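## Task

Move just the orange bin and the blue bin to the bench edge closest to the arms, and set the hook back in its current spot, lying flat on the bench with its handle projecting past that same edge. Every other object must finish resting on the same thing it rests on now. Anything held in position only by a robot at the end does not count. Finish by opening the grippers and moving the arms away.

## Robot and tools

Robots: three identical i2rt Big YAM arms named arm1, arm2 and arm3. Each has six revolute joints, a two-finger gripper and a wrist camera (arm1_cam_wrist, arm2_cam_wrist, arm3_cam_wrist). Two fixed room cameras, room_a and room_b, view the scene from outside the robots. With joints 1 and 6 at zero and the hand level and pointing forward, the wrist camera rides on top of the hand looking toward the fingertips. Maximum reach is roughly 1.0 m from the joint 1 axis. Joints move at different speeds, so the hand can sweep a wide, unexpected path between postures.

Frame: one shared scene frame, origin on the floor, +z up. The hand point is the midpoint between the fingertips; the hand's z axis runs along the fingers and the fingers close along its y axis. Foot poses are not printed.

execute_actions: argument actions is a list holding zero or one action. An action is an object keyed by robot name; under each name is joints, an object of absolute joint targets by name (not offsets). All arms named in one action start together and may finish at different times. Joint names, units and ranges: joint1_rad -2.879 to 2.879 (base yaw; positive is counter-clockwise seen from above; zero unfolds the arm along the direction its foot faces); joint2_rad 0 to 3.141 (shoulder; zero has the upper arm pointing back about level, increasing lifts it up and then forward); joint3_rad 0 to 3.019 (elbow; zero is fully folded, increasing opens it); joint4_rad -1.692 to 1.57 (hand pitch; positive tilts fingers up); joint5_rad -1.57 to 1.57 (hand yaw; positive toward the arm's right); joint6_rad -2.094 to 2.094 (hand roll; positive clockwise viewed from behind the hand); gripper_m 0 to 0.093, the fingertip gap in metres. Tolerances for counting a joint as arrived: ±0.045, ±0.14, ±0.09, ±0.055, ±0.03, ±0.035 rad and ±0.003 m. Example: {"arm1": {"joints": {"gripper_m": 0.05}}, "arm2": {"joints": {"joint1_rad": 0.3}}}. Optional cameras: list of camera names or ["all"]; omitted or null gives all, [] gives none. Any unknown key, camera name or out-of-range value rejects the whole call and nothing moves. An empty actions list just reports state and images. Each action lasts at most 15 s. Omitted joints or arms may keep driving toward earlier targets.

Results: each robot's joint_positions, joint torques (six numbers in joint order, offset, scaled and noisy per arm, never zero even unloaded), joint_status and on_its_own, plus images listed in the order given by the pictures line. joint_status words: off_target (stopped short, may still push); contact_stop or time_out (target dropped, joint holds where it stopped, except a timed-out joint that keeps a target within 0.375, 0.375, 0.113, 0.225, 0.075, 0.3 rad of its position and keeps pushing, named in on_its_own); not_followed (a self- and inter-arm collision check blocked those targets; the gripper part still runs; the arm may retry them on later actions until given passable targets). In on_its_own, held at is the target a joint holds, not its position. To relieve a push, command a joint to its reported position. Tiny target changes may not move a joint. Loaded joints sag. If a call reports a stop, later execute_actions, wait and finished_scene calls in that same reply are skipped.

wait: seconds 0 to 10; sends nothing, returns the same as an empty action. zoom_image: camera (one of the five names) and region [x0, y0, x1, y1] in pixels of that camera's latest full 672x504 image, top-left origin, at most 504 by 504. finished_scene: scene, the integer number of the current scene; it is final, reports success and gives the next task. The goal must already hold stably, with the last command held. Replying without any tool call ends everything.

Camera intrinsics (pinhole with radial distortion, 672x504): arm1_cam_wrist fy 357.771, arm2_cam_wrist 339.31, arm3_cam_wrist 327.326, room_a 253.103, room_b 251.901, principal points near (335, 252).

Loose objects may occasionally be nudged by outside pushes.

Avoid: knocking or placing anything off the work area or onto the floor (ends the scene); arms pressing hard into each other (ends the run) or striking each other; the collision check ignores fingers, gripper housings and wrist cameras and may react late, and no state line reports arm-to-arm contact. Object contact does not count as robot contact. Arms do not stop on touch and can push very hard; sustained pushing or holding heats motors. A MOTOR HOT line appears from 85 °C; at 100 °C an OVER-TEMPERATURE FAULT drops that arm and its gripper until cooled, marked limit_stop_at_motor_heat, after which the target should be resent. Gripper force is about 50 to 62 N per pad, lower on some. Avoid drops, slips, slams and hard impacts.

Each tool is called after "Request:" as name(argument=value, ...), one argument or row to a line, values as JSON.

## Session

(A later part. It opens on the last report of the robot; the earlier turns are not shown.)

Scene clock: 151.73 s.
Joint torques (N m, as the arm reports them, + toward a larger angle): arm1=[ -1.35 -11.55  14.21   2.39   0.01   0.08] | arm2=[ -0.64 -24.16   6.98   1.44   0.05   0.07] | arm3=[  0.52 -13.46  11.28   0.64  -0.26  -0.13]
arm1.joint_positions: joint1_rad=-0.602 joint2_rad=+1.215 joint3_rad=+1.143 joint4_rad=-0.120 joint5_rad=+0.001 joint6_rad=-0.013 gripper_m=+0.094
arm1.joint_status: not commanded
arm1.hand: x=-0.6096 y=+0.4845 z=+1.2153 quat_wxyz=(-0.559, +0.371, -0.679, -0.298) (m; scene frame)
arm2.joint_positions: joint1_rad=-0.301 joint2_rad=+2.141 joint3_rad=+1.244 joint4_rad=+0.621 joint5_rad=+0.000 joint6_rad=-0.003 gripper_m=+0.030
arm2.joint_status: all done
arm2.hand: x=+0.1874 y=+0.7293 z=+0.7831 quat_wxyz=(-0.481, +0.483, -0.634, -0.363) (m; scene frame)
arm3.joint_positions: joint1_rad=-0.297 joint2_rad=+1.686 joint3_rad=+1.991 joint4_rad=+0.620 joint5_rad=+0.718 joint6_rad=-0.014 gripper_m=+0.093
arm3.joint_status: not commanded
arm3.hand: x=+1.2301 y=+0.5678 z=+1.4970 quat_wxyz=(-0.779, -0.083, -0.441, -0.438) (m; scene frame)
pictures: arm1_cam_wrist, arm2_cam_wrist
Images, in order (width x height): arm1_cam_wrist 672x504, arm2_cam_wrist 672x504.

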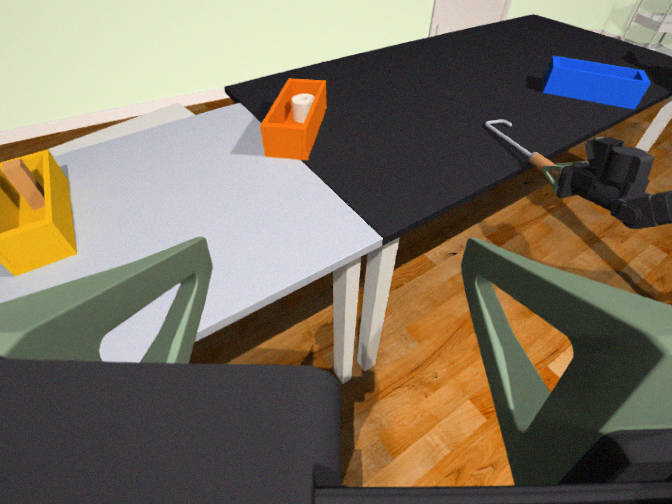

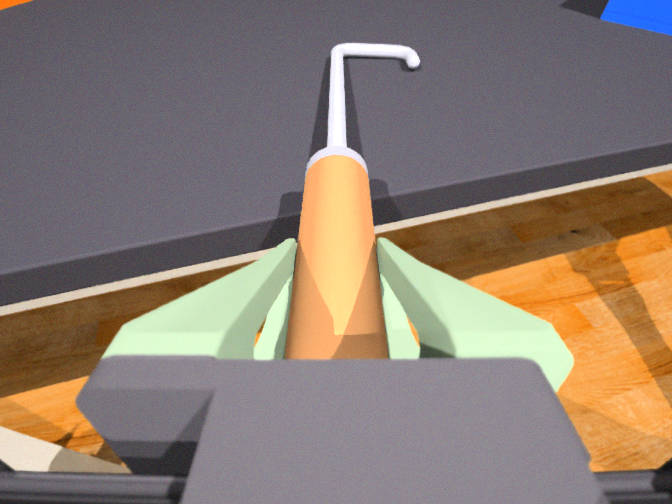

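Request:
execute_actions(
  actions=[
    {"arm2":{"joints":{"joint4_rad":0.95,"joint6_rad":1.58}}},
  ],
  cameras=["arm2_cam_wrist"],
)

Request:
execute_actions(
  actions=[
    {"arm2":{"joints":{"joint3_rad":2.7,"joint2_rad":2.3,"joint4_rad":0.2}}},
  ],
  cameras=[],
)

Request:
execute_actions(
  actions=[
    {"arm2":{"joints":{"joint1_rad":0.15,"joint2_rad":2.62}}},
  ],
  cameras=["arm1_cam_wrist","arm2_cam_wrist","room_a"],
)

Scene clock: 157.97 s.
Joint torques (N m, as the arm reports them, + toward a larger angle): arm1=[ -1.35 -11.51  14.21   2.4    0.01   0.08] | arm2=[ -0.36 -24.27   7.21   3.23   0.04   0.2 ] | arm3=[  0.65 -13.72  11.26   0.58  -0.32  -0.16]
arm1.joint_positions: joint1_rad=-0.602 joint2_rad=+1.215 joint3_rad=+1.143 joint4_rad=-0.120 joint5_rad=+0.001 joint6_rad=-0.013 gripper_m=+0.094
arm1.joint_status: not commanded
arm1.hand: x=-0.6096 y=+0.4845 z=+1.2153 quat_wxyz=(-0.559, +0.371, -0.679, -0.298) (m; scene frame)
arm2.joint_positions: joint1_rad=-0.301 joint2_rad=+2.144 joint3_rad=+1.239 joint4_rad=+0.903 joint5_rad=+0.000 joint6_rad=+1.553 gripper_m=+0.030
arm2.joint_status: all done
arm2.hand: x=+0.1895 y=+0.7370 z=+0.8474 quat_wxyz=(-0.103, -0.089, -0.702, -0.699) (m; scene frame)
arm3.joint_positions: joint1_rad=-0.297 joint2_rad=+1.686 joint3_rad=+1.991 joint4_rad=+0.620 joint5_rad=+0.718 joint6_rad=-0.014 gripper_m=+0.093
arm3.joint_status: not commanded
arm3.hand: x=+1.2301 y=+0.5678 z=+1.4970 quat_wxyz=(-0.779, -0.083, -0.441, -0.438) (m; scene frame)
pictures: arm2_cam_wrist
Images, in order (width x height): arm2_cam_wrist 672x504.

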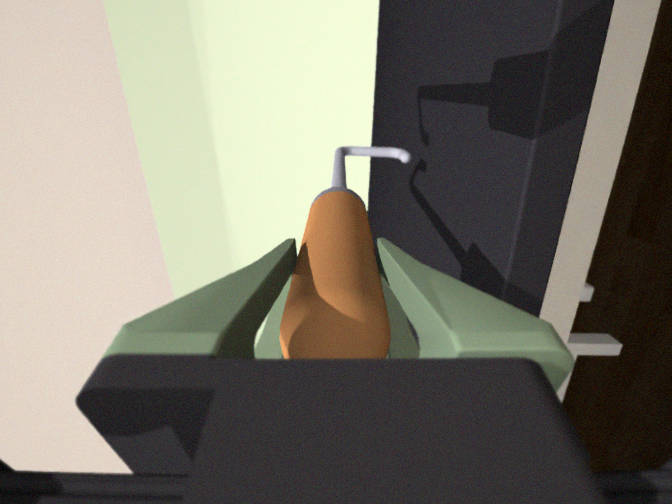

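Scene clock: 160.33 s.
Joint torques (N m, as the arm reports them, + toward a larger angle): arm1=[ -1.35 -11.53  14.21   2.4    0.01   0.08] | arm2=[ -0.66 -32.53  12.92   2.2    0.    -0.05] | arm3=[  0.85 -13.06  11.3    0.58  -0.28  -0.13]
arm1.joint_positions: joint1_rad=-0.602 joint2_rad=+1.215 joint3_rad=+1.143 joint4_rad=-0.120 joint5_rad=+0.001 joint6_rad=-0.013 gripper_m=+0.094
arm1.joint_status: not commanded
arm1.hand: x=-0.6096 y=+0.4845 z=+1.2153 quat_wxyz=(-0.559, +0.371, -0.679, -0.298) (m; scene frame)
arm2.joint_positions: joint1_rad=-0.301 joint2_rad=+2.349 joint3_rad=+2.642 joint4_rad=+0.175 joint5_rad=+0.000 joint6_rad=+1.581 gripper_m=+0.030
arm2.joint_status: all done
arm2.hand: x=+0.2306 y=+0.8868 z=+1.3093 quat_wxyz=(-0.111, -0.073, -0.519, -0.844) (m; scene frame)
arm3.joint_positions: joint1_rad=-0.297 joint2_rad=+1.686 joint3_rad=+1.991 joint4_rad=+0.620 joint5_rad=+0.718 joint6_rad=-0.014 gripper_m=+0.093
arm3.joint_status: not commanded
arm3.hand: x=+1.2301 y=+0.5678 z=+1.4970 quat_wxyz=(-0.779, -0.083, -0.441, -0.438) (m; scene frame)
pictures: none
No camera images: the call's "cameras" was empty. Leave "cameras" out to get every camera's image.

Scene clock: 163.17 s.
Joint torques (N m, as the arm reports them, + toward a larger angle): arm1=[ -1.35 -11.52  14.21   2.4    0.01   0.08] | arm2=[ -0.95 -34.45  14.16   2.93   0.1   -0.08] | arm3=[  0.61 -13.37  11.34   0.55  -0.34  -0.14]
arm1.joint_positions: joint1_rad=-0.602 joint2_rad=+1.215 joint3_rad=+1.143 joint4_rad=-0.120 joint5_rad=+0.001 joint6_rad=-0.013 gripper_m=+0.094
arm1.joint_status: not commanded
arm1.hand: x=-0.6096 y=+0.4845 z=+1.2153 quat_wxyz=(-0.559, +0.371, -0.679, -0.298) (m; scene frame)
arm2.joint_positions: joint1_rad=+0.155 joint2_rad=+2.656 joint3_rad=+2.632 joint4_rad=+0.161 joint5_rad=-0.001 joint6_rad=+1.581 gripper_m=+0.030
arm2.joint_status: all done
arm2.hand: x=-0.2021 y=+0.9963 z=+1.0066 quat_wxyz=(+0.073, +0.058, -0.655, -0.750) (m; scene frame)
arm3.joint_positions: joint1_rad=-0.297 joint2_rad=+1.686 joint3_rad=+1.991 joint4_rad=+0.620 joint5_rad=+0.718 joint6_rad=-0.014 gripper_m=+0.093
arm3.joint_status: not commanded
arm3.hand: x=+1.2301 y=+0.5678 z=+1.4970 quat_wxyz=(-0.779, -0.083, -0.441, -0.438) (m; scene frame)
pictures: arm1_cam_wrist, arm2_cam_wrist, room_a
Images, in order (width x height): arm1_cam_wrist 672x504, arm2_cam_wrist 672x504, room_a 672x504.

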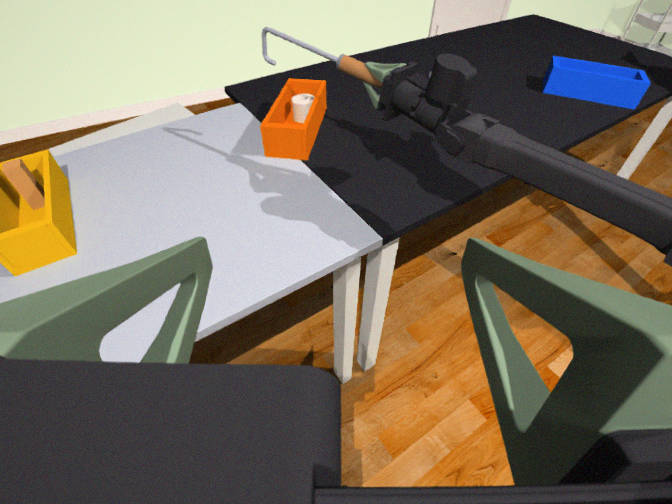

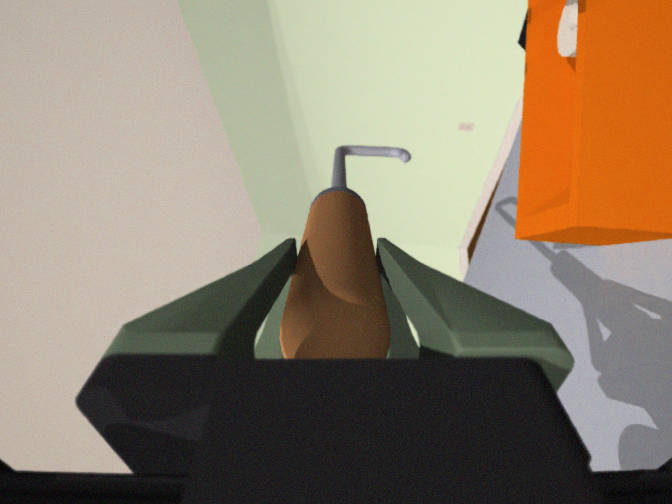

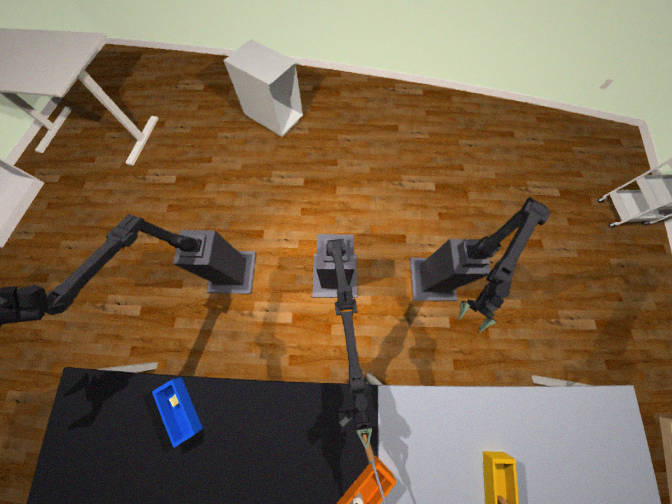

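Slightly far/left; lower by elbow.

Request:
execute_actions(
  actions=[
    {"arm2":{"joints":{"joint1_rad":0.125,"joint2_rad":2.57,"joint3_rad":2.47,"joint4_rad":0.2}}},
  ],
  cameras=["arm1_cam_wrist","arm2_cam_wrist","room_a"],
)

Scene clock: 166.33 s.
Joint torques (N m, as the arm reports them, + toward a larger angle): arm1=[ -1.35 -11.5   14.21   2.39   0.01   0.08] | arm2=[ -0.92 -36.49  11.41   2.78   0.09  -0.06] | arm3=[  0.76 -13.36  11.38   0.64  -0.33  -0.12]
arm1.joint_positions: joint1_rad=-0.602 joint2_rad=+1.215 joint3_rad=+1.143 joint4_rad=-0.120 joint5_rad=+0.001 joint6_rad=-0.013 gripper_m=+0.094
arm1.joint_status: not commanded
arm1.hand: x=-0.6096 y=+0.4845 z=+1.2153 quat_wxyz=(-0.559, +0.371, -0.679, -0.298) (m; scene frame)
arm2.joint_positions: joint1_rad=+0.125 joint2_rad=+2.628 joint3_rad=+2.443 joint4_rad=+0.161 joint5_rad=-0.001 joint6_rad=+1.581 gripper_m=+0.030
arm2.joint_status: all done
arm2.hand: x=-0.1710 y=+0.9937 z=+0.9164 quat_wxyz=(+0.057, +0.052, -0.714, -0.696) (m; scene frame)
arm3.joint_positions: joint1_rad=-0.297 joint2_rad=+1.686 joint3_rad=+1.991 joint4_rad=+0.620 joint5_rad=+0.718 joint6_rad=-0.014 gripper_m=+0.093
arm3.joint_status: not commanded
arm3.hand: x=+1.2301 y=+0.5678 z=+1.4970 quat_wxyz=(-0.779, -0.083, -0.441, -0.438) (m; scene frame)
pictures: arm1_cam_wrist, arm2_cam_wrist, room_a
Images, in order (width x height): arm1_cam_wrist 672x504, arm2_cam_wrist 672x504, room_a 672x504.

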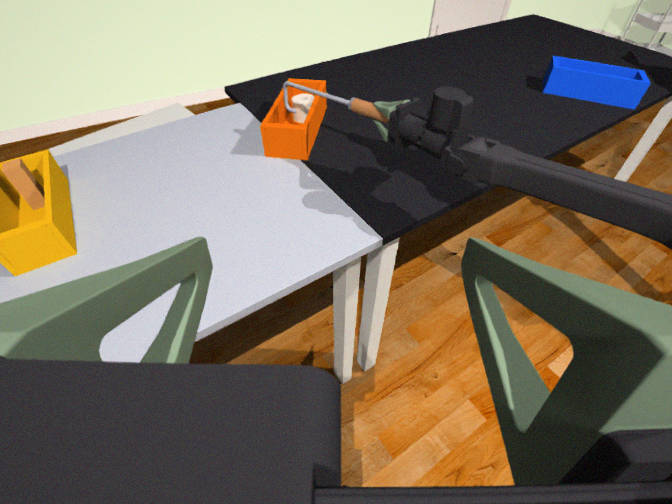

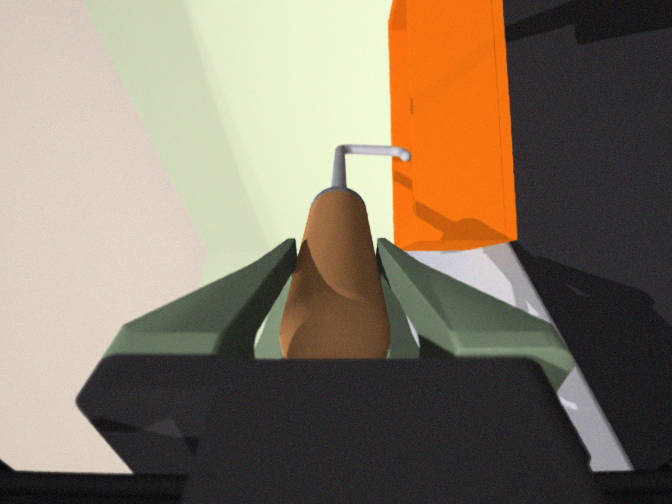

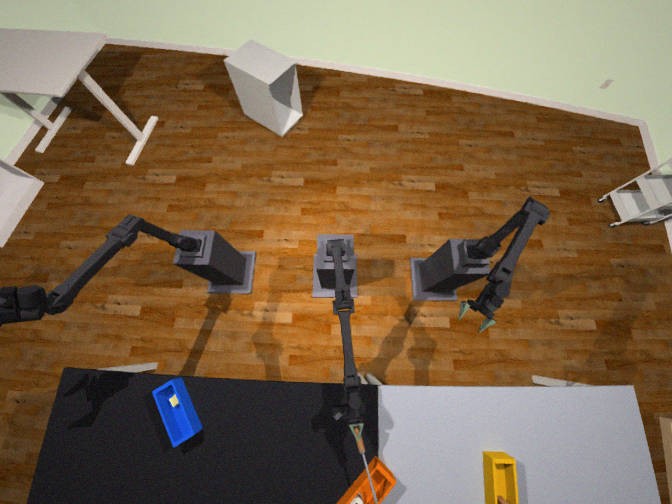

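Request:
execute_actions(
  actions=[
    {"arm2":{"joints":{"joint2_rad":2.56,"joint3_rad":2.3,"joint4_rad":0.39}}},
  ],
  cameras=[],
)

Request:
execute_actions(
  actions=[
    {"arm2":{"joints":{"joint2_rad":2.37,"joint3_rad":1.9,"joint4_rad":0.6}}},
  ],
  cameras=["arm1_cam_wrist"],
)

Request:
execute_actions(
  actions=[
    {"arm2":{"joints":{"joint2_rad":2.18,"joint3_rad":1.49,"joint4_rad":0.8}}},
  ],
  cameras=[],
)

Request:
execute_actions(
  actions=[
    {"arm2":{"joints":{"joint1_rad":0.08,"joint2_rad":1.99,"joint3_rad":1.09,"joint4_rad":0.99}}},
  ],
  cameras=[],
)

Request:
execute_actions(
  actions=[
    {"arm2":{"joints":{"joint2_rad":1.83,"joint3_rad":0.77,"joint4_rad":1.14}}},
  ],
  cameras=["arm1_cam_wrist","room_a"],
)

Scene clock: 171.87 s.
Joint torques (N m, as the arm reports them, + toward a larger angle): arm1=[ -1.36 -11.53  14.2    2.39   0.01   0.08] | arm2=[ -0.62 -36.07  10.89   3.35   0.08  -0.06] | arm3=[  0.94 -13.27  11.24   0.72  -0.3   -0.18]
arm1.joint_positions: joint1_rad=-0.602 joint2_rad=+1.215 joint3_rad=+1.143 joint4_rad=-0.120 joint5_rad=+0.001 joint6_rad=-0.013 gripper_m=+0.094
arm1.joint_status: not commanded
arm1.hand: x=-0.6096 y=+0.4845 z=+1.2153 quat_wxyz=(-0.559, +0.371, -0.679, -0.298) (m; scene frame)
arm2.joint_positions: joint1_rad=+0.125 joint2_rad=+2.616 joint3_rad=+2.274 joint4_rad=+0.341 joint5_rad=-0.001 joint6_rad=+1.581 gripper_m=+0.030
arm2.joint_status: all done
arm2.hand: x=-0.1683 y=+0.9768 z=+0.8687 quat_wxyz=(+0.058, +0.051, -0.706, -0.704) (m; scene frame)
arm3.joint_positions: joint1_rad=-0.297 joint2_rad=+1.686 joint3_rad=+1.991 joint4_rad=+0.620 joint5_rad=+0.718 joint6_rad=-0.014 gripper_m=+0.093
arm3.joint_status: not commanded
arm3.hand: x=+1.2301 y=+0.5678 z=+1.4970 quat_wxyz=(-0.779, -0.083, -0.441, -0.438) (m; scene frame)
pictures: none
No camera images: the call's "cameras" was empty. Leave "cameras" out to get every camera's image.

Scene clock: 173.07 s.
Joint torques (N m, as the arm reports them, + toward a larger angle): arm1=[ -1.33 -11.49  14.21   2.39   0.01   0.08] | arm2=[ -1.12 -30.72   9.35   2.42   0.06  -0.05] | arm3=[  0.89 -13.52  11.36   0.6   -0.3   -0.1 ]
arm1.joint_positions: joint1_rad=-0.602 joint2_rad=+1.215 joint3_rad=+1.143 joint4_rad=-0.120 joint5_rad=+0.001 joint6_rad=-0.013 gripper_m=+0.094
arm1.joint_status: not commanded
arm1.hand: x=-0.6096 y=+0.4845 z=+1.2153 quat_wxyz=(-0.559, +0.371, -0.679, -0.298) (m; scene frame)
arm2.joint_positions: joint1_rad=+0.125 joint2_rad=+2.400 joint3_rad=+1.887 joint4_rad=+0.571 joint5_rad=-0.001 joint6_rad=+1.581 gripper_m=+0.030
arm2.joint_status: all done
arm2.hand: x=-0.1586 y=+0.9137 z=+0.8986 quat_wxyz=(+0.059, +0.050, -0.685, -0.725) (m; scene frame)
arm3.joint_positions: joint1_rad=-0.297 joint2_rad=+1.686 joint3_rad=+1.991 joint4_rad=+0.620 joint5_rad=+0.718 joint6_rad=-0.014 gripper_m=+0.093
arm3.joint_status: not commanded
arm3.hand: x=+1.2301 y=+0.5678 z=+1.4970 quat_wxyz=(-0.779, -0.083, -0.441, -0.438) (m; scene frame)
pictures: arm1_cam_wrist
Images, in order (width x height): arm1_cam_wrist 672x504.

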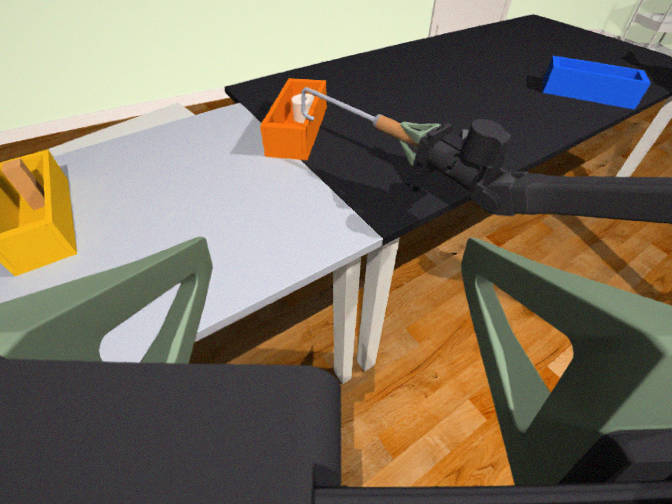

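Scene clock: 174.30 s.
Joint torques (N m, as the arm reports them, + toward a larger angle): arm1=[ -1.35 -11.53  14.21   2.4    0.01   0.08] | arm2=[ -0.56 -28.22   8.9    3.06   0.1   -0.07] | arm3=[  1.04 -13.41  11.18   0.57  -0.33  -0.16]
arm1.joint_positions: joint1_rad=-0.602 joint2_rad=+1.215 joint3_rad=+1.143 joint4_rad=-0.120 joint5_rad=+0.001 joint6_rad=-0.013 gripper_m=+0.094
arm1.joint_status: not commanded
arm1.hand: x=-0.6096 y=+0.4845 z=+1.2153 quat_wxyz=(-0.559, +0.371, -0.679, -0.298) (m; scene frame)
arm2.joint_positions: joint1_rad=+0.125 joint2_rad=+2.222 joint3_rad=+1.469 joint4_rad=+0.759 joint5_rad=-0.001 joint6_rad=+1.581 gripper_m=+0.030
arm2.joint_status: all done
arm2.hand: x=-0.1439 y=+0.8193 z=+0.8658 quat_wxyz=(+0.058, +0.051, -0.704, -0.706) (m; scene frame)
arm3.joint_positions: joint1_rad=-0.297 joint2_rad=+1.686 joint3_rad=+1.991 joint4_rad=+0.620 joint5_rad=+0.718 joint6_rad=-0.014 gripper_m=+0.093
arm3.joint_status: not commanded
arm3.hand: x=+1.2301 y=+0.5678 z=+1.4970 quat_wxyz=(-0.779, -0.083, -0.441, -0.438) (m; scene frame)
pictures: none
No camera images: the call's "cameras" was empty. Leave "cameras" out to get every camera's image.

Scene clock: 175.53 s.
Joint torques (N m, as the arm reports them, + toward a larger angle): arm1=[ -1.34 -11.54  14.21   2.39   0.01   0.08] | arm2=[ -0.37 -23.88   7.37   2.78   0.05  -0.05] | arm3=[  0.63 -13.59  11.26   0.64  -0.32  -0.15]
arm1.joint_positions: joint1_rad=-0.602 joint2_rad=+1.215 joint3_rad=+1.143 joint4_rad=-0.120 joint5_rad=+0.001 joint6_rad=-0.013 gripper_m=+0.094
arm1.joint_status: not commanded
arm1.hand: x=-0.6096 y=+0.4845 z=+1.2153 quat_wxyz=(-0.559, +0.371, -0.679, -0.298) (m; scene frame)
arm2.joint_positions: joint1_rad=+0.075 joint2_rad=+2.029 joint3_rad=+1.071 joint4_rad=+0.953 joint5_rad=+0.000 joint6_rad=+1.581 gripper_m=+0.030
arm2.joint_status: all done
arm2.hand: x=-0.0909 y=+0.7111 z=+0.8618 quat_wxyz=(+0.040, +0.034, -0.708, -0.704) (m; scene frame)
arm3.joint_positions: joint1_rad=-0.297 joint2_rad=+1.686 joint3_rad=+1.991 joint4_rad=+0.620 joint5_rad=+0.718 joint6_rad=-0.014 gripper_m=+0.093
arm3.joint_status: not commanded
arm3.hand: x=+1.2301 y=+0.5678 z=+1.4970 quat_wxyz=(-0.779, -0.083, -0.441, -0.438) (m; scene frame)
pictures: none
No camera images: the call's "cameras" was empty. Leave "cameras" out to get every camera's image.

Scene clock: 176.67 s.
Joint torques (N m, as the arm reports them, + toward a larger angle): arm1=[ -1.36 -11.51  14.21   2.4    0.01   0.08] | arm2=[ -0.08 -18.19   6.53   2.89   0.04  -0.05] | arm3=[  0.32 -13.37  11.29   0.66  -0.32  -0.17]
arm1.joint_positions: joint1_rad=-0.602 joint2_rad=+1.215 joint3_rad=+1.143 joint4_rad=-0.120 joint5_rad=+0.001 joint6_rad=-0.013 gripper_m=+0.094
arm1.joint_status: not commanded
arm1.hand: x=-0.6096 y=+0.4845 z=+1.2153 quat_wxyz=(-0.559, +0.371, -0.679, -0.298) (m; scene frame)
arm2.joint_positions: joint1_rad=+0.075 joint2_rad=+1.860 joint3_rad=+0.752 joint4_rad=+1.101 joint5_rad=+0.000 joint6_rad=+1.581 gripper_m=+0.030
arm2.joint_status: all done
arm2.hand: x=-0.0801 y=+0.6074 z=+0.8666 quat_wxyz=(+0.040, +0.034, -0.709, -0.704) (m; scene frame)
arm3.joint_positions: joint1_rad=-0.297 joint2_rad=+1.686 joint3_rad=+1.991 joint4_rad=+0.620 joint5_rad=+0.718 joint6_rad=-0.014 gripper_m=+0.093
arm3.joint_status: not commanded
arm3.hand: x=+1.2301 y=+0.5678 z=+1.4970 quat_wxyz=(-0.779, -0.083, -0.441, -0.438) (m; scene frame)
pictures: arm1_cam_wrist, room_a
Images, in order (width x height): arm1_cam_wrist 672x504, room_a 672x504.

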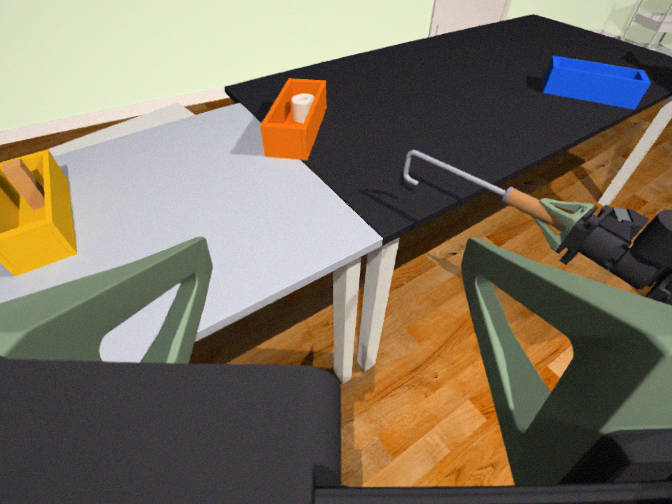

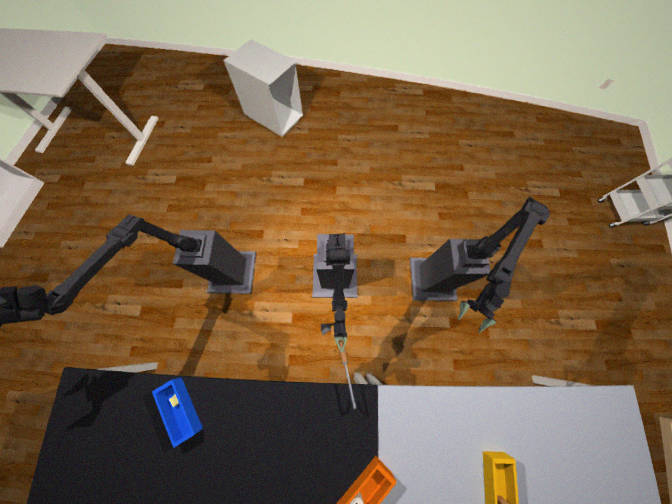

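Retry with lower pitch.

Request:
execute_actions(
  actions=[
    {"arm2":{"joints":{"joint1_rad":0.13,"joint2_rad":2.1,"joint3_rad":2.3,"joint4_rad":0.37}}},
  ],
  cameras=[],
)

Request:
execute_actions(
  actions=[
    {"arm2":{"joints":{"joint2_rad":2.55}}},
  ],
  cameras=[],
)

Request:
execute_actions(
  actions=[
    {"arm2":{"joints":{"joint2_rad":2.47,"joint3_rad":2.07,"joint4_rad":0.44}}},
  ],
  cameras=[],
)

Request:
execute_actions(
  actions=[
    {"arm2":{"joints":{"joint2_rad":2.33,"joint3_rad":1.76,"joint4_rad":0.6}}},
  ],
  cameras=["arm1_cam_wrist"],
)

Scene clock: 185.17 s.
Joint torques (N m, as the arm reports them, + toward a larger angle): arm1=[ -1.35 -11.51  14.2    2.39   0.01   0.08] | arm2=[ -0.9  -30.18  13.92   2.19  -0.04  -0.07] | arm3=[  0.63 -13.3   11.2    0.55  -0.28  -0.12]
arm1.joint_positions: joint1_rad=-0.602 joint2_rad=+1.215 joint3_rad=+1.143 joint4_rad=-0.120 joint5_rad=+0.001 joint6_rad=-0.013 gripper_m=+0.094
arm1.joint_status: not commanded
arm1.hand: x=-0.6096 y=+0.4845 z=+1.2153 quat_wxyz=(-0.559, +0.371, -0.679, -0.298) (m; scene frame)
arm2.joint_positions: joint1_rad=+0.129 joint2_rad=+2.144 joint3_rad=+2.231 joint4_rad=+0.345 joint5_rad=+0.001 joint6_rad=+1.583 gripper_m=+0.030
arm2.joint_status: all done
arm2.hand: x=-0.1565 y=+0.8767 z=+1.2837 quat_wxyz=(+0.071, +0.039, -0.538, -0.839) (m; scene frame)
arm3.joint_positions: joint1_rad=-0.297 joint2_rad=+1.686 joint3_rad=+1.991 joint4_rad=+0.620 joint5_rad=+0.718 joint6_rad=-0.014 gripper_m=+0.093
arm3.joint_status: not commanded
arm3.hand: x=+1.2301 y=+0.5678 z=+1.4970 quat_wxyz=(-0.779, -0.083, -0.441, -0.438) (m; scene frame)
pictures: none
No camera images: the call's "cameras" was empty. Leave "cameras" out to get every camera's image.

Scene clock: 186.83 s.
Joint torques (N m, as the arm reports them, + toward a larger angle): arm1=[ -1.34 -11.5   14.21   2.4    0.01   0.08] | arm2=[ -0.69 -34.35  12.1    2.42  -0.07  -0.1 ] | arm3=[  1.04 -13.89  11.28   0.58  -0.31  -0.14]
arm1.joint_positions: joint1_rad=-0.602 joint2_rad=+1.215 joint3_rad=+1.143 joint4_rad=-0.120 joint5_rad=+0.001 joint6_rad=-0.013 gripper_m=+0.094
arm1.joint_status: not commanded
arm1.hand: x=-0.6096 y=+0.4845 z=+1.2153 quat_wxyz=(-0.559, +0.371, -0.679, -0.298) (m; scene frame)
arm2.joint_positions: joint1_rad=+0.128 joint2_rad=+2.593 joint3_rad=+2.257 joint4_rad=+0.345 joint5_rad=+0.003 joint6_rad=+1.585 gripper_m=+0.030
arm2.joint_status: all done
arm2.hand: x=-0.1700 y=+0.9742 z=+0.8821 quat_wxyz=(+0.059, +0.050, -0.702, -0.708) (m; scene frame)
arm3.joint_positions: joint1_rad=-0.297 joint2_rad=+1.686 joint3_rad=+1.991 joint4_rad=+0.620 joint5_rad=+0.718 joint6_rad=-0.014 gripper_m=+0.093
arm3.joint_status: not commanded
arm3.hand: x=+1.2301 y=+0.5678 z=+1.4970 quat_wxyz=(-0.779, -0.083, -0.441, -0.438) (m; scene frame)
pictures: none
No camera images: the call's "cameras" was empty. Leave "cameras" out to get every camera's image.

Scene clock: 187.90 s.
Joint torques (N m, as the arm reports them, + toward a larger angle): arm1=[ -1.35 -11.5   14.2    2.4    0.01   0.08] | arm2=[ -0.26 -34.26   9.75   2.87  -0.03  -0.1 ] | arm3=[  1.05 -13.09  11.29   0.49  -0.29  -0.15]
arm1.joint_positions: joint1_rad=-0.602 joint2_rad=+1.215 joint3_rad=+1.143 joint4_rad=-0.120 joint5_rad=+0.001 joint6_rad=-0.013 gripper_m=+0.094
arm1.joint_status: not commanded
arm1.hand: x=-0.6096 y=+0.4845 z=+1.2153 quat_wxyz=(-0.559, +0.371, -0.679, -0.298) (m; scene frame)
arm2.joint_positions: joint1_rad=+0.128 joint2_rad=+2.518 joint3_rad=+2.054 joint4_rad=+0.402 joint5_rad=+0.003 joint6_rad=+1.584 gripper_m=+0.030
arm2.joint_status: all done
arm2.hand: x=-0.1652 y=+0.9436 z=+0.8461 quat_wxyz=(+0.057, +0.052, -0.727, -0.682) (m; scene frame)
arm3.joint_positions: joint1_rad=-0.297 joint2_rad=+1.686 joint3_rad=+1.991 joint4_rad=+0.620 joint5_rad=+0.718 joint6_rad=-0.014 gripper_m=+0.093
arm3.joint_status: not commanded
arm3.hand: x=+1.2301 y=+0.5678 z=+1.4970 quat_wxyz=(-0.779, -0.083, -0.441, -0.438) (m; scene frame)
pictures: none
No camera images: the call's "cameras" was empty. Leave "cameras" out to get every camera's image.

Scene clock: 189.00 s.
Joint torques (N m, as the arm reports them, + toward a larger angle): arm1=[ -1.35 -11.53  14.21   2.39   0.01   0.08] | arm2=[ -0.33 -30.38   8.85   2.96  -0.03  -0.09] | arm3=[  0.75 -13.65  11.12   0.58  -0.32  -0.11]
arm1.joint_positions: joint1_rad=-0.602 joint2_rad=+1.215 joint3_rad=+1.143 joint4_rad=-0.120 joint5_rad=+0.001 joint6_rad=-0.013 gripper_m=+0.094
arm1.joint_status: not commanded
arm1.hand: x=-0.6096 y=+0.4845 z=+1.2153 quat_wxyz=(-0.559, +0.371, -0.679, -0.298) (m; scene frame)
arm2.joint_positions: joint1_rad=+0.128 joint2_rad=+2.370 joint3_rad=+1.748 joint4_rad=+0.560 joint5_rad=+0.002 joint6_rad=+1.584 gripper_m=+0.030
arm2.joint_status: all done
arm2.hand: x=-0.1560 y=+0.8849 z=+0.8434 quat_wxyz=(+0.057, +0.052, -0.727, -0.682) (m; scene frame)
arm3.joint_positions: joint1_rad=-0.297 joint2_rad=+1.686 joint3_rad=+1.991 joint4_rad=+0.620 joint5_rad=+0.718 joint6_rad=-0.014 gripper_m=+0.093
arm3.joint_status: not commanded
arm3.hand: x=+1.2301 y=+0.5678 z=+1.4970 quat_wxyz=(-0.779, -0.083, -0.441, -0.438) (m; scene frame)
pictures: arm1_cam_wrist
Images, in order (width x height): arm1_cam_wrist 672x504.

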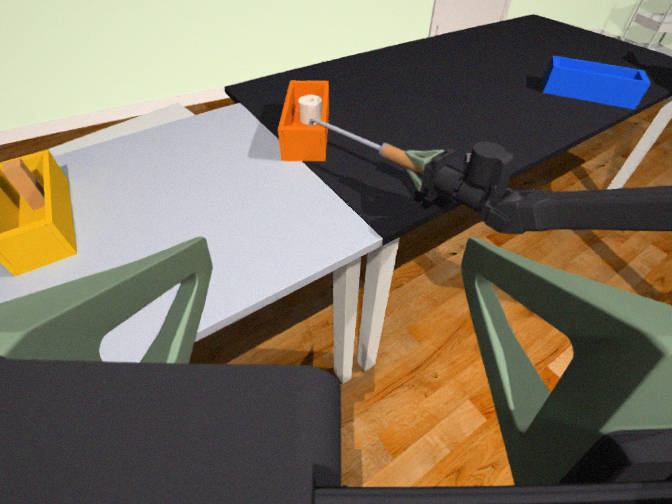

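Request:
execute_actions(
  actions=[
    {"arm2":{"joints":{"joint2_rad":2.17,"joint3_rad":1.44,"joint4_rad":0.78}}},
  ],
  cameras=[],
)

Request:
execute_actions(
  actions=[
    {"arm2":{"joints":{"joint2_rad":2.0,"joint3_rad":1.09,"joint4_rad":0.96}}},
  ],
  cameras=[],
)

Request:
execute_actions(
  actions=[
    {"arm2":{"joints":{"joint2_rad":1.84,"joint3_rad":0.77,"joint4_rad":1.11}}},
  ],
  cameras=[],
)

Request:
execute_actions(
  actions=[
    {"arm2":{"joints":{"joint2_rad":1.76,"joint3_rad":0.62,"joint4_rad":1.19}}},
  ],
  cameras=["arm1_cam_wrist","room_a"],
)

Scene clock: 194.17 s.
Joint torques (N m, as the arm reports them, + toward a larger angle): arm1=[ -1.36 -11.53  14.21   2.4    0.01   0.08] | arm2=[ -0.52 -27.36   8.15   3.11  -0.02  -0.1 ] | arm3=[  1.17 -13.43  11.19   0.67  -0.29  -0.18]
arm1.joint_positions: joint1_rad=-0.602 joint2_rad=+1.215 joint3_rad=+1.143 joint4_rad=-0.120 joint5_rad=+0.001 joint6_rad=-0.013 gripper_m=+0.094
arm1.joint_status: not commanded
arm1.hand: x=-0.6096 y=+0.4845 z=+1.2153 quat_wxyz=(-0.559, +0.371, -0.679, -0.298) (m; scene frame)
arm2.joint_positions: joint1_rad=+0.128 joint2_rad=+2.209 joint3_rad=+1.427 joint4_rad=+0.736 joint5_rad=+0.002 joint6_rad=+1.583 gripper_m=+0.030
arm2.joint_status: all done
arm2.hand: x=-0.1439 y=+0.8078 z=+0.8494 quat_wxyz=(+0.057, +0.052, -0.722, -0.688) (m; scene frame)
arm3.joint_positions: joint1_rad=-0.297 joint2_rad=+1.686 joint3_rad=+1.991 joint4_rad=+0.620 joint5_rad=+0.718 joint6_rad=-0.014 gripper_m=+0.093
arm3.joint_status: not commanded
arm3.hand: x=+1.2301 y=+0.5678 z=+1.4970 quat_wxyz=(-0.779, -0.083, -0.441, -0.438) (m; scene frame)
pictures: none
No camera images: the call's "cameras" was empty. Leave "cameras" out to get every camera's image.

Scene clock: 195.27 s.
Joint torques (N m, as the arm reports them, + toward a larger angle): arm1=[ -1.36 -11.55  14.2    2.39   0.01   0.08] | arm2=[ -0.48 -22.77   7.14   3.02  -0.03  -0.05] | arm3=[  0.58 -13.43  11.29   0.64  -0.32  -0.14]
arm1.joint_positions: joint1_rad=-0.602 joint2_rad=+1.215 joint3_rad=+1.143 joint4_rad=-0.120 joint5_rad=+0.001 joint6_rad=-0.013 gripper_m=+0.094
arm1.joint_status: not commanded
arm1.hand: x=-0.6096 y=+0.4845 z=+1.2153 quat_wxyz=(-0.559, +0.371, -0.679, -0.298) (m; scene frame)
arm2.joint_positions: joint1_rad=+0.128 joint2_rad=+2.028 joint3_rad=+1.076 joint4_rad=+0.919 joint5_rad=+0.002 joint6_rad=+1.582 gripper_m=+0.030
arm2.joint_status: all done
arm2.hand: x=-0.1281 y=+0.7078 z=+0.8565 quat_wxyz=(+0.057, +0.052, -0.717, -0.693) (m; scene frame)
arm3.joint_positions: joint1_rad=-0.297 joint2_rad=+1.686 joint3_rad=+1.991 joint4_rad=+0.620 joint5_rad=+0.718 joint6_rad=-0.014 gripper_m=+0.093
arm3.joint_status: not commanded
arm3.hand: x=+1.2301 y=+0.5678 z=+1.4970 quat_wxyz=(-0.779, -0.083, -0.441, -0.438) (m; scene frame)
pictures: none
No camera images: the call's "cameras" was empty. Leave "cameras" out to get every camera's image.

Scene clock: 196.30 s.
Joint torques (N m, as the arm reports them, + toward a larger angle): arm1=[ -1.35 -11.52  14.21   2.39   0.02   0.08] | arm2=[ -0.48 -18.24   6.04   3.12  -0.01  -0.05] | arm3=[  0.9  -13.73  11.44   0.61  -0.34  -0.13]
arm1.joint_positions: joint1_rad=-0.602 joint2_rad=+1.215 joint3_rad=+1.143 joint4_rad=-0.120 joint5_rad=+0.001 joint6_rad=-0.013 gripper_m=+0.094
arm1.joint_status: not commanded
arm1.hand: x=-0.6096 y=+0.4845 z=+1.2153 quat_wxyz=(-0.559, +0.371, -0.679, -0.298) (m; scene frame)
arm2.joint_positions: joint1_rad=+0.128 joint2_rad=+1.865 joint3_rad=+0.756 joint4_rad=+1.068 joint5_rad=+0.002 joint6_rad=+1.582 gripper_m=+0.030
arm2.joint_status: all done
arm2.hand: x=-0.1118 y=+0.6045 z=+0.8572 quat_wxyz=(+0.057, +0.052, -0.720, -0.690) (m; scene frame)
arm3.joint_positions: joint1_rad=-0.297 joint2_rad=+1.686 joint3_rad=+1.991 joint4_rad=+0.620 joint5_rad=+0.718 joint6_rad=-0.014 gripper_m=+0.093
arm3.joint_status: not commanded
arm3.hand: x=+1.2301 y=+0.5678 z=+1.4970 quat_wxyz=(-0.779, -0.083, -0.441, -0.438) (m; scene frame)
pictures: none
No camera images: the call's "cameras" was empty. Leave "cameras" out to get every camera's image.

Scene clock: 197.10 s.
Joint torques (N m, as the arm reports them, + toward a larger angle): arm1=[ -1.33 -11.51  14.21   2.39   0.01   0.08] | arm2=[ -0.45 -17.31   5.4    3.32  -0.01  -0.08] | arm3=[  0.71 -13.82  11.23   0.69  -0.28  -0.14]
arm1.joint_positions: joint1_rad=-0.602 joint2_rad=+1.215 joint3_rad=+1.143 joint4_rad=-0.120 joint5_rad=+0.001 joint6_rad=-0.013 gripper_m=+0.094
arm1.joint_status: not commanded
arm1.hand: x=-0.6096 y=+0.4845 z=+1.2153 quat_wxyz=(-0.559, +0.371, -0.679, -0.298) (m; scene frame)
arm2.joint_positions: joint1_rad=+0.128 joint2_rad=+1.795 joint3_rad=+0.607 joint4_rad=+1.141 joint5_rad=+0.002 joint6_rad=+1.582 gripper_m=+0.030
arm2.joint_status: all done
arm2.hand: x=-0.1037 y=+0.5529 z=+0.8541 quat_wxyz=(+0.057, +0.052, -0.722, -0.687) (m; scene frame)
arm3.joint_positions: joint1_rad=-0.297 joint2_rad=+1.686 joint3_rad=+1.991 joint4_rad=+0.620 joint5_rad=+0.718 joint6_rad=-0.014 gripper_m=+0.093
arm3.joint_status: not commanded
arm3.hand: x=+1.2301 y=+0.5678 z=+1.4970 quat_wxyz=(-0.779, -0.083, -0.441, -0.438) (m; scene frame)
pictures: arm1_cam_wrist, room_a
Images, in order (width x height): arm1_cam_wrist 672x504, room_a 672x504.

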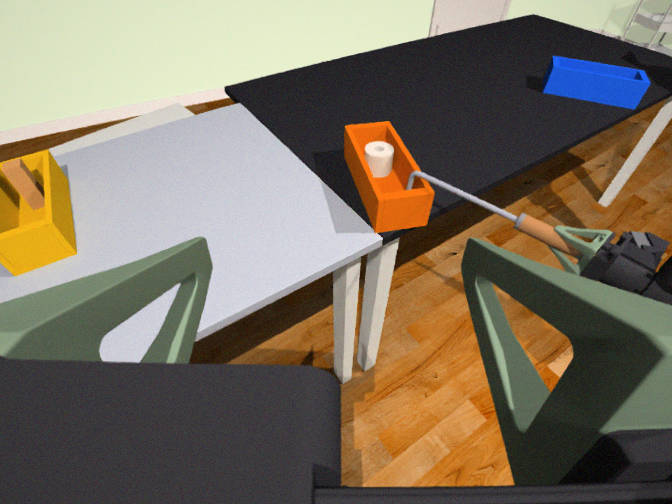

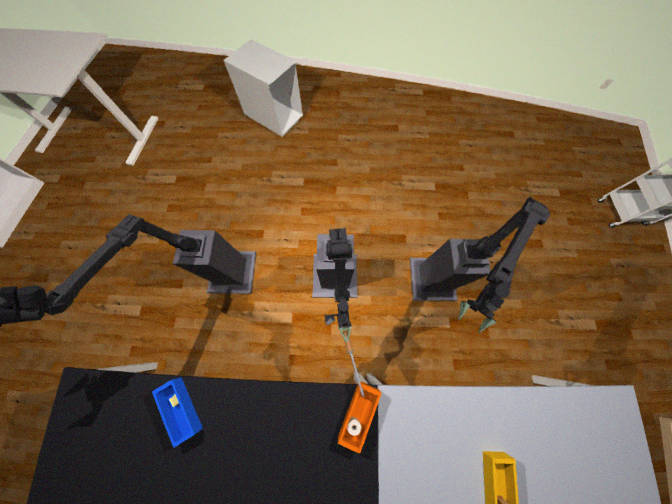

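Good. Return hook.

Request:
execute_actions(
  actions=[
    {"arm2":{"joints":{"joint3_rad":1.1}}},
  ],
  cameras=[],
)

Request:
execute_actions(
  actions=[
    {"arm2":{"joints":{"joint1_rad":-0.7,"joint2_rad":2.1,"joint3_rad":1.91,"joint4_rad":0.6,"joint5_rad":-0.675}}},
  ],
  cameras=[],
)

Request:
execute_actions(
  actions=[
    {"arm2":{"joints":{"joint2_rad":2.39,"joint6_rad":-0.02}}},
  ],
  cameras=[],
)

Request:
execute_actions(
  actions=[
    {"arm2":{"joints":{"joint2_rad":2.53,"joint4_rad":0.71}}},
  ],
  cameras=["arm2_cam_wrist"],
)

Scene clock: 201.67 s.
Joint torques (N m, as the arm reports them, + toward a larger angle): arm1=[ -1.34 -11.52  14.21   2.39   0.01   0.08] | arm2=[ -0.3  -19.6   11.65   2.48  -0.05  -0.06] | arm3=[  0.65 -13.32  11.3    0.63  -0.32  -0.13]
arm1.joint_positions: joint1_rad=-0.602 joint2_rad=+1.215 joint3_rad=+1.143 joint4_rad=-0.120 joint5_rad=+0.001 joint6_rad=-0.013 gripper_m=+0.094
arm1.joint_status: not commanded
arm1.hand: x=-0.6096 y=+0.4845 z=+1.2153 quat_wxyz=(-0.559, +0.371, -0.679, -0.298) (m; scene frame)
arm2.joint_positions: joint1_rad=+0.128 joint2_rad=+1.784 joint3_rad=+1.037 joint4_rad=+1.156 joint5_rad=+0.002 joint6_rad=+1.582 gripper_m=+0.030
arm2.joint_status: all done
arm2.hand: x=-0.1217 y=+0.6653 z=+1.0604 quat_wxyz=(+0.069, +0.040, -0.547, -0.833) (m; scene frame)
arm3.joint_positions: joint1_rad=-0.297 joint2_rad=+1.686 joint3_rad=+1.991 joint4_rad=+0.620 joint5_rad=+0.718 joint6_rad=-0.014 gripper_m=+0.093
arm3.joint_status: not commanded
arm3.hand: x=+1.2301 y=+0.5678 z=+1.4970 quat_wxyz=(-0.779, -0.083, -0.441, -0.438) (m; scene frame)
pictures: none
No camera images: the call's "cameras" was empty. Leave "cameras" out to get every camera's image.

Scene clock: 204.00 s.
Joint torques (N m, as the arm reports them, + toward a larger angle): arm1=[ -1.34 -11.53  14.2    2.38   0.01   0.08] | arm2=[ -0.16 -28.18  14.2    2.07   0.37  -0.02] | arm3=[  0.37 -13.39  11.3    0.66  -0.32  -0.15]
arm1.joint_positions: joint1_rad=-0.602 joint2_rad=+1.215 joint3_rad=+1.143 joint4_rad=-0.120 joint5_rad=+0.001 joint6_rad=-0.013 gripper_m=+0.094
arm1.joint_status: not commanded
arm1.hand: x=-0.6096 y=+0.4845 z=+1.2153 quat_wxyz=(-0.559, +0.371, -0.679, -0.298) (m; scene frame)
arm2.joint_positions: joint1_rad=-0.704 joint2_rad=+2.130 joint3_rad=+1.835 joint4_rad=+0.578 joint5_rad=-0.681 joint6_rad=+1.577 gripper_m=+0.030
arm2.joint_status: all done
arm2.hand: x=+0.4270 y=+0.7261 z=+1.0985 quat_wxyz=(-0.059, +0.063, -0.623, -0.778) (m; scene frame)
arm3.joint_positions: joint1_rad=-0.297 joint2_rad=+1.686 joint3_rad=+1.991 joint4_rad=+0.620 joint5_rad=+0.718 joint6_rad=-0.014 gripper_m=+0.093
arm3.joint_status: not commanded
arm3.hand: x=+1.2301 y=+0.5678 z=+1.4970 quat_wxyz=(-0.779, -0.083, -0.441, -0.438) (m; scene frame)
pictures: none
No camera images: the call's "cameras" was empty. Leave "cameras" out to get every camera's image.

Scene clock: 206.17 s.
Joint torques (N m, as the arm reports them, + toward a larger angle): arm1=[ -1.37 -11.53  14.21   2.4    0.01   0.08] | arm2=[ -0.37 -31.23  12.03   1.94   0.04  -0.11] | arm3=[  0.65 -14.11  11.27   0.65  -0.29  -0.16]
arm1.joint_positions: joint1_rad=-0.602 joint2_rad=+1.215 joint3_rad=+1.143 joint4_rad=-0.120 joint5_rad=+0.001 joint6_rad=-0.013 gripper_m=+0.094
arm1.joint_status: not commanded
arm1.hand: x=-0.6096 y=+0.4845 z=+1.2153 quat_wxyz=(-0.559, +0.371, -0.679, -0.298) (m; scene frame)
arm2.joint_positions: joint1_rad=-0.699 joint2_rad=+2.430 joint3_rad=+1.853 joint4_rad=+0.587 joint5_rad=-0.674 joint6_rad=-0.004 gripper_m=+0.030
arm2.joint_status: all done
arm2.hand: x=+0.4468 y=+0.7563 z=+0.8570 quat_wxyz=(-0.504, +0.502, -0.494, -0.500) (m; scene frame)
arm3.joint_positions: joint1_rad=-0.297 joint2_rad=+1.686 joint3_rad=+1.991 joint4_rad=+0.620 joint5_rad=+0.718 joint6_rad=-0.014 gripper_m=+0.093
arm3.joint_status: not commanded
arm3.hand: x=+1.2301 y=+0.5678 z=+1.4970 quat_wxyz=(-0.779, -0.083, -0.441, -0.438) (m; scene frame)
pictures: none
No camera images: the call's "cameras" was empty. Leave "cameras" out to get every camera's image.

Scene clock: 207.17 s.
Joint torques (N m, as the arm reports them, + toward a larger angle): arm1=[ -1.36 -11.51  14.21   2.39   0.01   0.08] | arm2=[ -0.36 -29.77  11.61   1.85   0.02  -0.09] | arm3=[  0.66 -13.76  11.2    0.55  -0.31  -0.09]
arm1.joint_positions: joint1_rad=-0.602 joint2_rad=+1.215 joint3_rad=+1.143 joint4_rad=-0.120 joint5_rad=+0.001 joint6_rad=-0.013 gripper_m=+0.094
arm1.joint_status: not commanded
arm1.hand: x=-0.6096 y=+0.4845 z=+1.2153 quat_wxyz=(-0.559, +0.371, -0.679, -0.298) (m; scene frame)
arm2.joint_positions: joint1_rad=-0.699 joint2_rad=+2.549 joint3_rad=+1.853 joint4_rad=+0.695 joint5_rad=-0.674 joint6_rad=-0.005 gripper_m=+0.030
arm2.joint_status: all done
arm2.hand: x=+0.4431 y=+0.7515 z=+0.7774 quat_wxyz=(-0.501, +0.503, -0.497, -0.499) (m; scene frame)
arm3.joint_positions: joint1_rad=-0.297 joint2_rad=+1.686 joint3_rad=+1.991 joint4_rad=+0.620 joint5_rad=+0.718 joint6_rad=-0.014 gripper_m=+0.093
arm3.joint_status: not commanded
arm3.hand: x=+1.2301 y=+0.5678 z=+1.4970 quat_wxyz=(-0.779, -0.083, -0.441, -0.438) (m; scene frame)
pictures: arm2_cam_wrist
Images, in order (width x height): arm2_cam_wrist 672x504.

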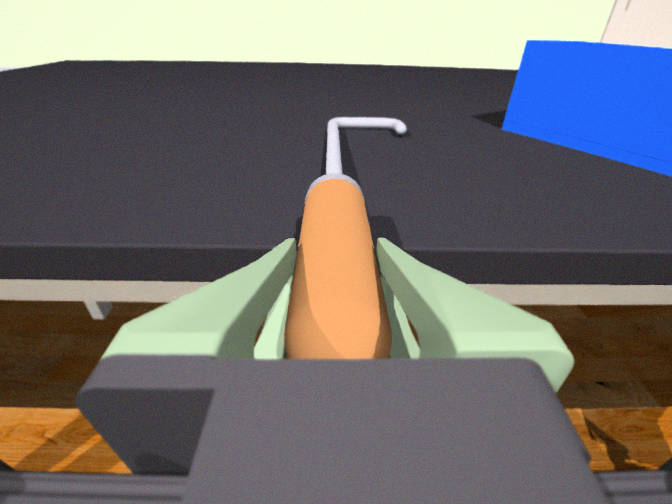

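Request:
execute_actions(
  actions=[
    {"arm2":{"joints":{"gripper_m":0.093}},"arm1":{"joints":{"joint1_rad":0.3}}},
  ],
  cameras=[],
)

Request:
execute_actions(
  actions=[
    {"arm2":{"joints":{"joint2_rad":1.0}}},
  ],
  cameras=[],
)

Request:
execute_actions(
  actions=[
    {"arm2":{"joints":{"joint1_rad":0.2}},"arm3":{"joints":{"joint1_rad":0.69,"joint2_rad":2.35,"joint3_rad":1.95}}},
  ],
  cameras=[],
)

Request:
execute_actions(
  actions=[
    {"arm3":{"joints":{"joint2_rad":2.57,"joint4_rad":0.65}}},
  ],
  cameras=["arm3_cam_wrist"],
)

Scene clock: 213.73 s.
Joint torques (N m, as the arm reports them, + toward a larger angle): arm1=[ -1.75 -11.43  14.22   2.4    0.08   0.08] | arm2=[ -0.93 -29.95  11.51   1.98   0.02  -0.08] | arm3=[  0.27 -13.46  11.39   0.63  -0.29  -0.17]
arm1.joint_positions: joint1_rad=+0.303 joint2_rad=+1.215 joint3_rad=+1.143 joint4_rad=-0.120 joint5_rad=-0.001 joint6_rad=-0.013 gripper_m=+0.094
arm1.joint_status: all done
arm1.hand: x=-1.1095 y=+0.5494 z=+1.2183 quat_wxyz=(-0.372, +0.628, -0.448, -0.516) (m; scene frame)
arm2.joint_positions: joint1_rad=-0.699 joint2_rad=+2.548 joint3_rad=+1.853 joint4_rad=+0.695 joint5_rad=-0.674 joint6_rad=-0.005 gripper_m=+0.093
arm2.joint_status: all done
arm2.hand: x=+0.4432 y=+0.7516 z=+0.7784 quat_wxyz=(-0.501, +0.503, -0.497, -0.499) (m; scene frame)
arm3.joint_positions: joint1_rad=-0.297 joint2_rad=+1.686 joint3_rad=+1.991 joint4_rad=+0.620 joint5_rad=+0.718 joint6_rad=-0.014 gripper_m=+0.093
arm3.joint_status: not commanded
arm3.hand: x=+1.2301 y=+0.5678 z=+1.4970 quat_wxyz=(-0.779, -0.083, -0.441, -0.438) (m; scene frame)
pictures: none
No camera images: the call's "cameras" was empty. Leave "cameras" out to get every camera's image.

Scene clock: 216.30 s.
Joint torques (N m, as the arm reports them, + toward a larger angle): arm1=[ -1.69 -11.43  14.2    2.4    0.07   0.08] | arm2=[-0.56  0.85  4.32 -0.61  0.41 -0.01] | arm3=[  0.78 -13.13  11.24   0.58  -0.32  -0.14]
arm1.joint_positions: joint1_rad=+0.303 joint2_rad=+1.215 joint3_rad=+1.143 joint4_rad=-0.120 joint5_rad=-0.001 joint6_rad=-0.013 gripper_m=+0.094
arm1.joint_status: not commanded
arm1.hand: x=-1.1095 y=+0.5494 z=+1.2183 quat_wxyz=(-0.372, +0.628, -0.448, -0.516) (m; scene frame)
arm2.joint_positions: joint1_rad=-0.699 joint2_rad=+0.998 joint3_rad=+1.908 joint4_rad=+0.714 joint5_rad=-0.674 joint6_rad=-0.005 gripper_m=+0.093
arm2.joint_status: all done
arm2.hand: x=-0.0418 y=+0.1420 z=+1.7315 quat_wxyz=(-0.854, +0.287, +0.168, -0.400) (m; scene frame)
arm3.joint_positions: joint1_rad=-0.297 joint2_rad=+1.686 joint3_rad=+1.991 joint4_rad=+0.620 joint5_rad=+0.718 joint6_rad=-0.014 gripper_m=+0.093
arm3.joint_status: not commanded
arm3.hand: x=+1.2301 y=+0.5678 z=+1.4970 quat_wxyz=(-0.779, -0.083, -0.441, -0.438) (m; scene frame)
pictures: none
No camera images: the call's "cameras" was empty. Leave "cameras" out to get every camera's image.

Scene clock: 218.53 s.
Joint torques (N m, as the arm reports them, + toward a larger angle): arm1=[ -1.67 -11.42  14.21   2.39   0.07   0.08] | arm2=[ 0.22  0.89  4.3  -0.75  0.43 -0.03] | arm3=[  1.42 -21.66  13.13   1.77   0.04  -0.09]
arm1.joint_positions: joint1_rad=+0.303 joint2_rad=+1.215 joint3_rad=+1.143 joint4_rad=-0.120 joint5_rad=-0.001 joint6_rad=-0.013 gripper_m=+0.094
arm1.joint_status: not commanded
arm1.hand: x=-1.1095 y=+0.5494 z=+1.2183 quat_wxyz=(-0.372, +0.628, -0.448, -0.516) (m; scene frame)
arm2.joint_positions: joint1_rad=+0.192 joint2_rad=+0.998 joint3_rad=+1.908 joint4_rad=+0.714 joint5_rad=-0.674 joint6_rad=-0.005 gripper_m=+0.093
arm2.joint_status: all done
arm2.hand: x=-0.1439 y=+0.0710 z=+1.7313 quat_wxyz=(-0.598, +0.187, +0.275, -0.729) (m; scene frame)
arm3.joint_positions: joint1_rad=+0.685 joint2_rad=+2.338 joint3_rad=+1.928 joint4_rad=+0.611 joint5_rad=+0.715 joint6_rad=-0.014 gripper_m=+0.093
arm3.joint_status: all done
arm3.hand: x=+0.4628 y=+0.7483 z=+0.9674 quat_wxyz=(-0.508, +0.427, -0.495, -0.561) (m; scene frame)
pictures: none
No camera images: the call's "cameras" was empty. Leave "cameras" out to get every camera's image.

Scene clock: 219.83 s.
Joint torques (N m, as the arm reports them, + toward a larger angle): arm1=[ -1.67 -11.46  14.21   2.4    0.07   0.08] | arm2=[ 0.18  0.69  4.25 -0.73  0.39 -0.06] | arm3=[  1.41 -23.68  11.97   1.75   0.14  -0.08]
arm1.joint_positions: joint1_rad=+0.303 joint2_rad=+1.215 joint3_rad=+1.143 joint4_rad=-0.120 joint5_rad=-0.001 joint6_rad=-0.013 gripper_m=+0.094
arm1.joint_status: not commanded
arm1.hand: x=-1.1095 y=+0.5494 z=+1.2183 quat_wxyz=(-0.372, +0.628, -0.448, -0.516) (m; scene frame)
arm2.joint_positions: joint1_rad=+0.192 joint2_rad=+0.998 joint3_rad=+1.908 joint4_rad=+0.714 joint5_rad=-0.674 joint6_rad=-0.005 gripper_m=+0.093
arm2.joint_status: not commanded
arm2.hand: x=-0.1439 y=+0.0710 z=+1.7313 quat_wxyz=(-0.598, +0.187, +0.275, -0.729) (m; scene frame)
arm3.joint_positions: joint1_rad=+0.685 joint2_rad=+2.581 joint3_rad=+1.930 joint4_rad=+0.646 joint5_rad=+0.715 joint6_rad=-0.014 gripper_m=+0.093
arm3.joint_status: all done
arm3.hand: x=+0.4602 y=+0.7492 z=+0.7656 quat_wxyz=(-0.504, +0.502, -0.502, -0.491) (m; scene frame)
pictures: arm3_cam_wrist
Images, in order (width x height): arm3_cam_wrist 672x504.

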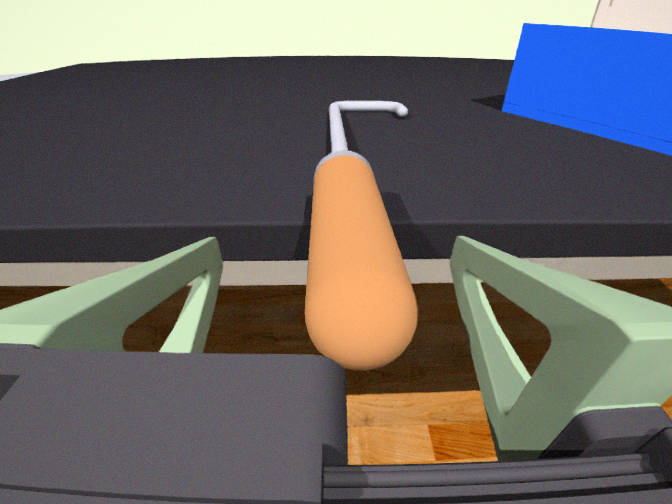

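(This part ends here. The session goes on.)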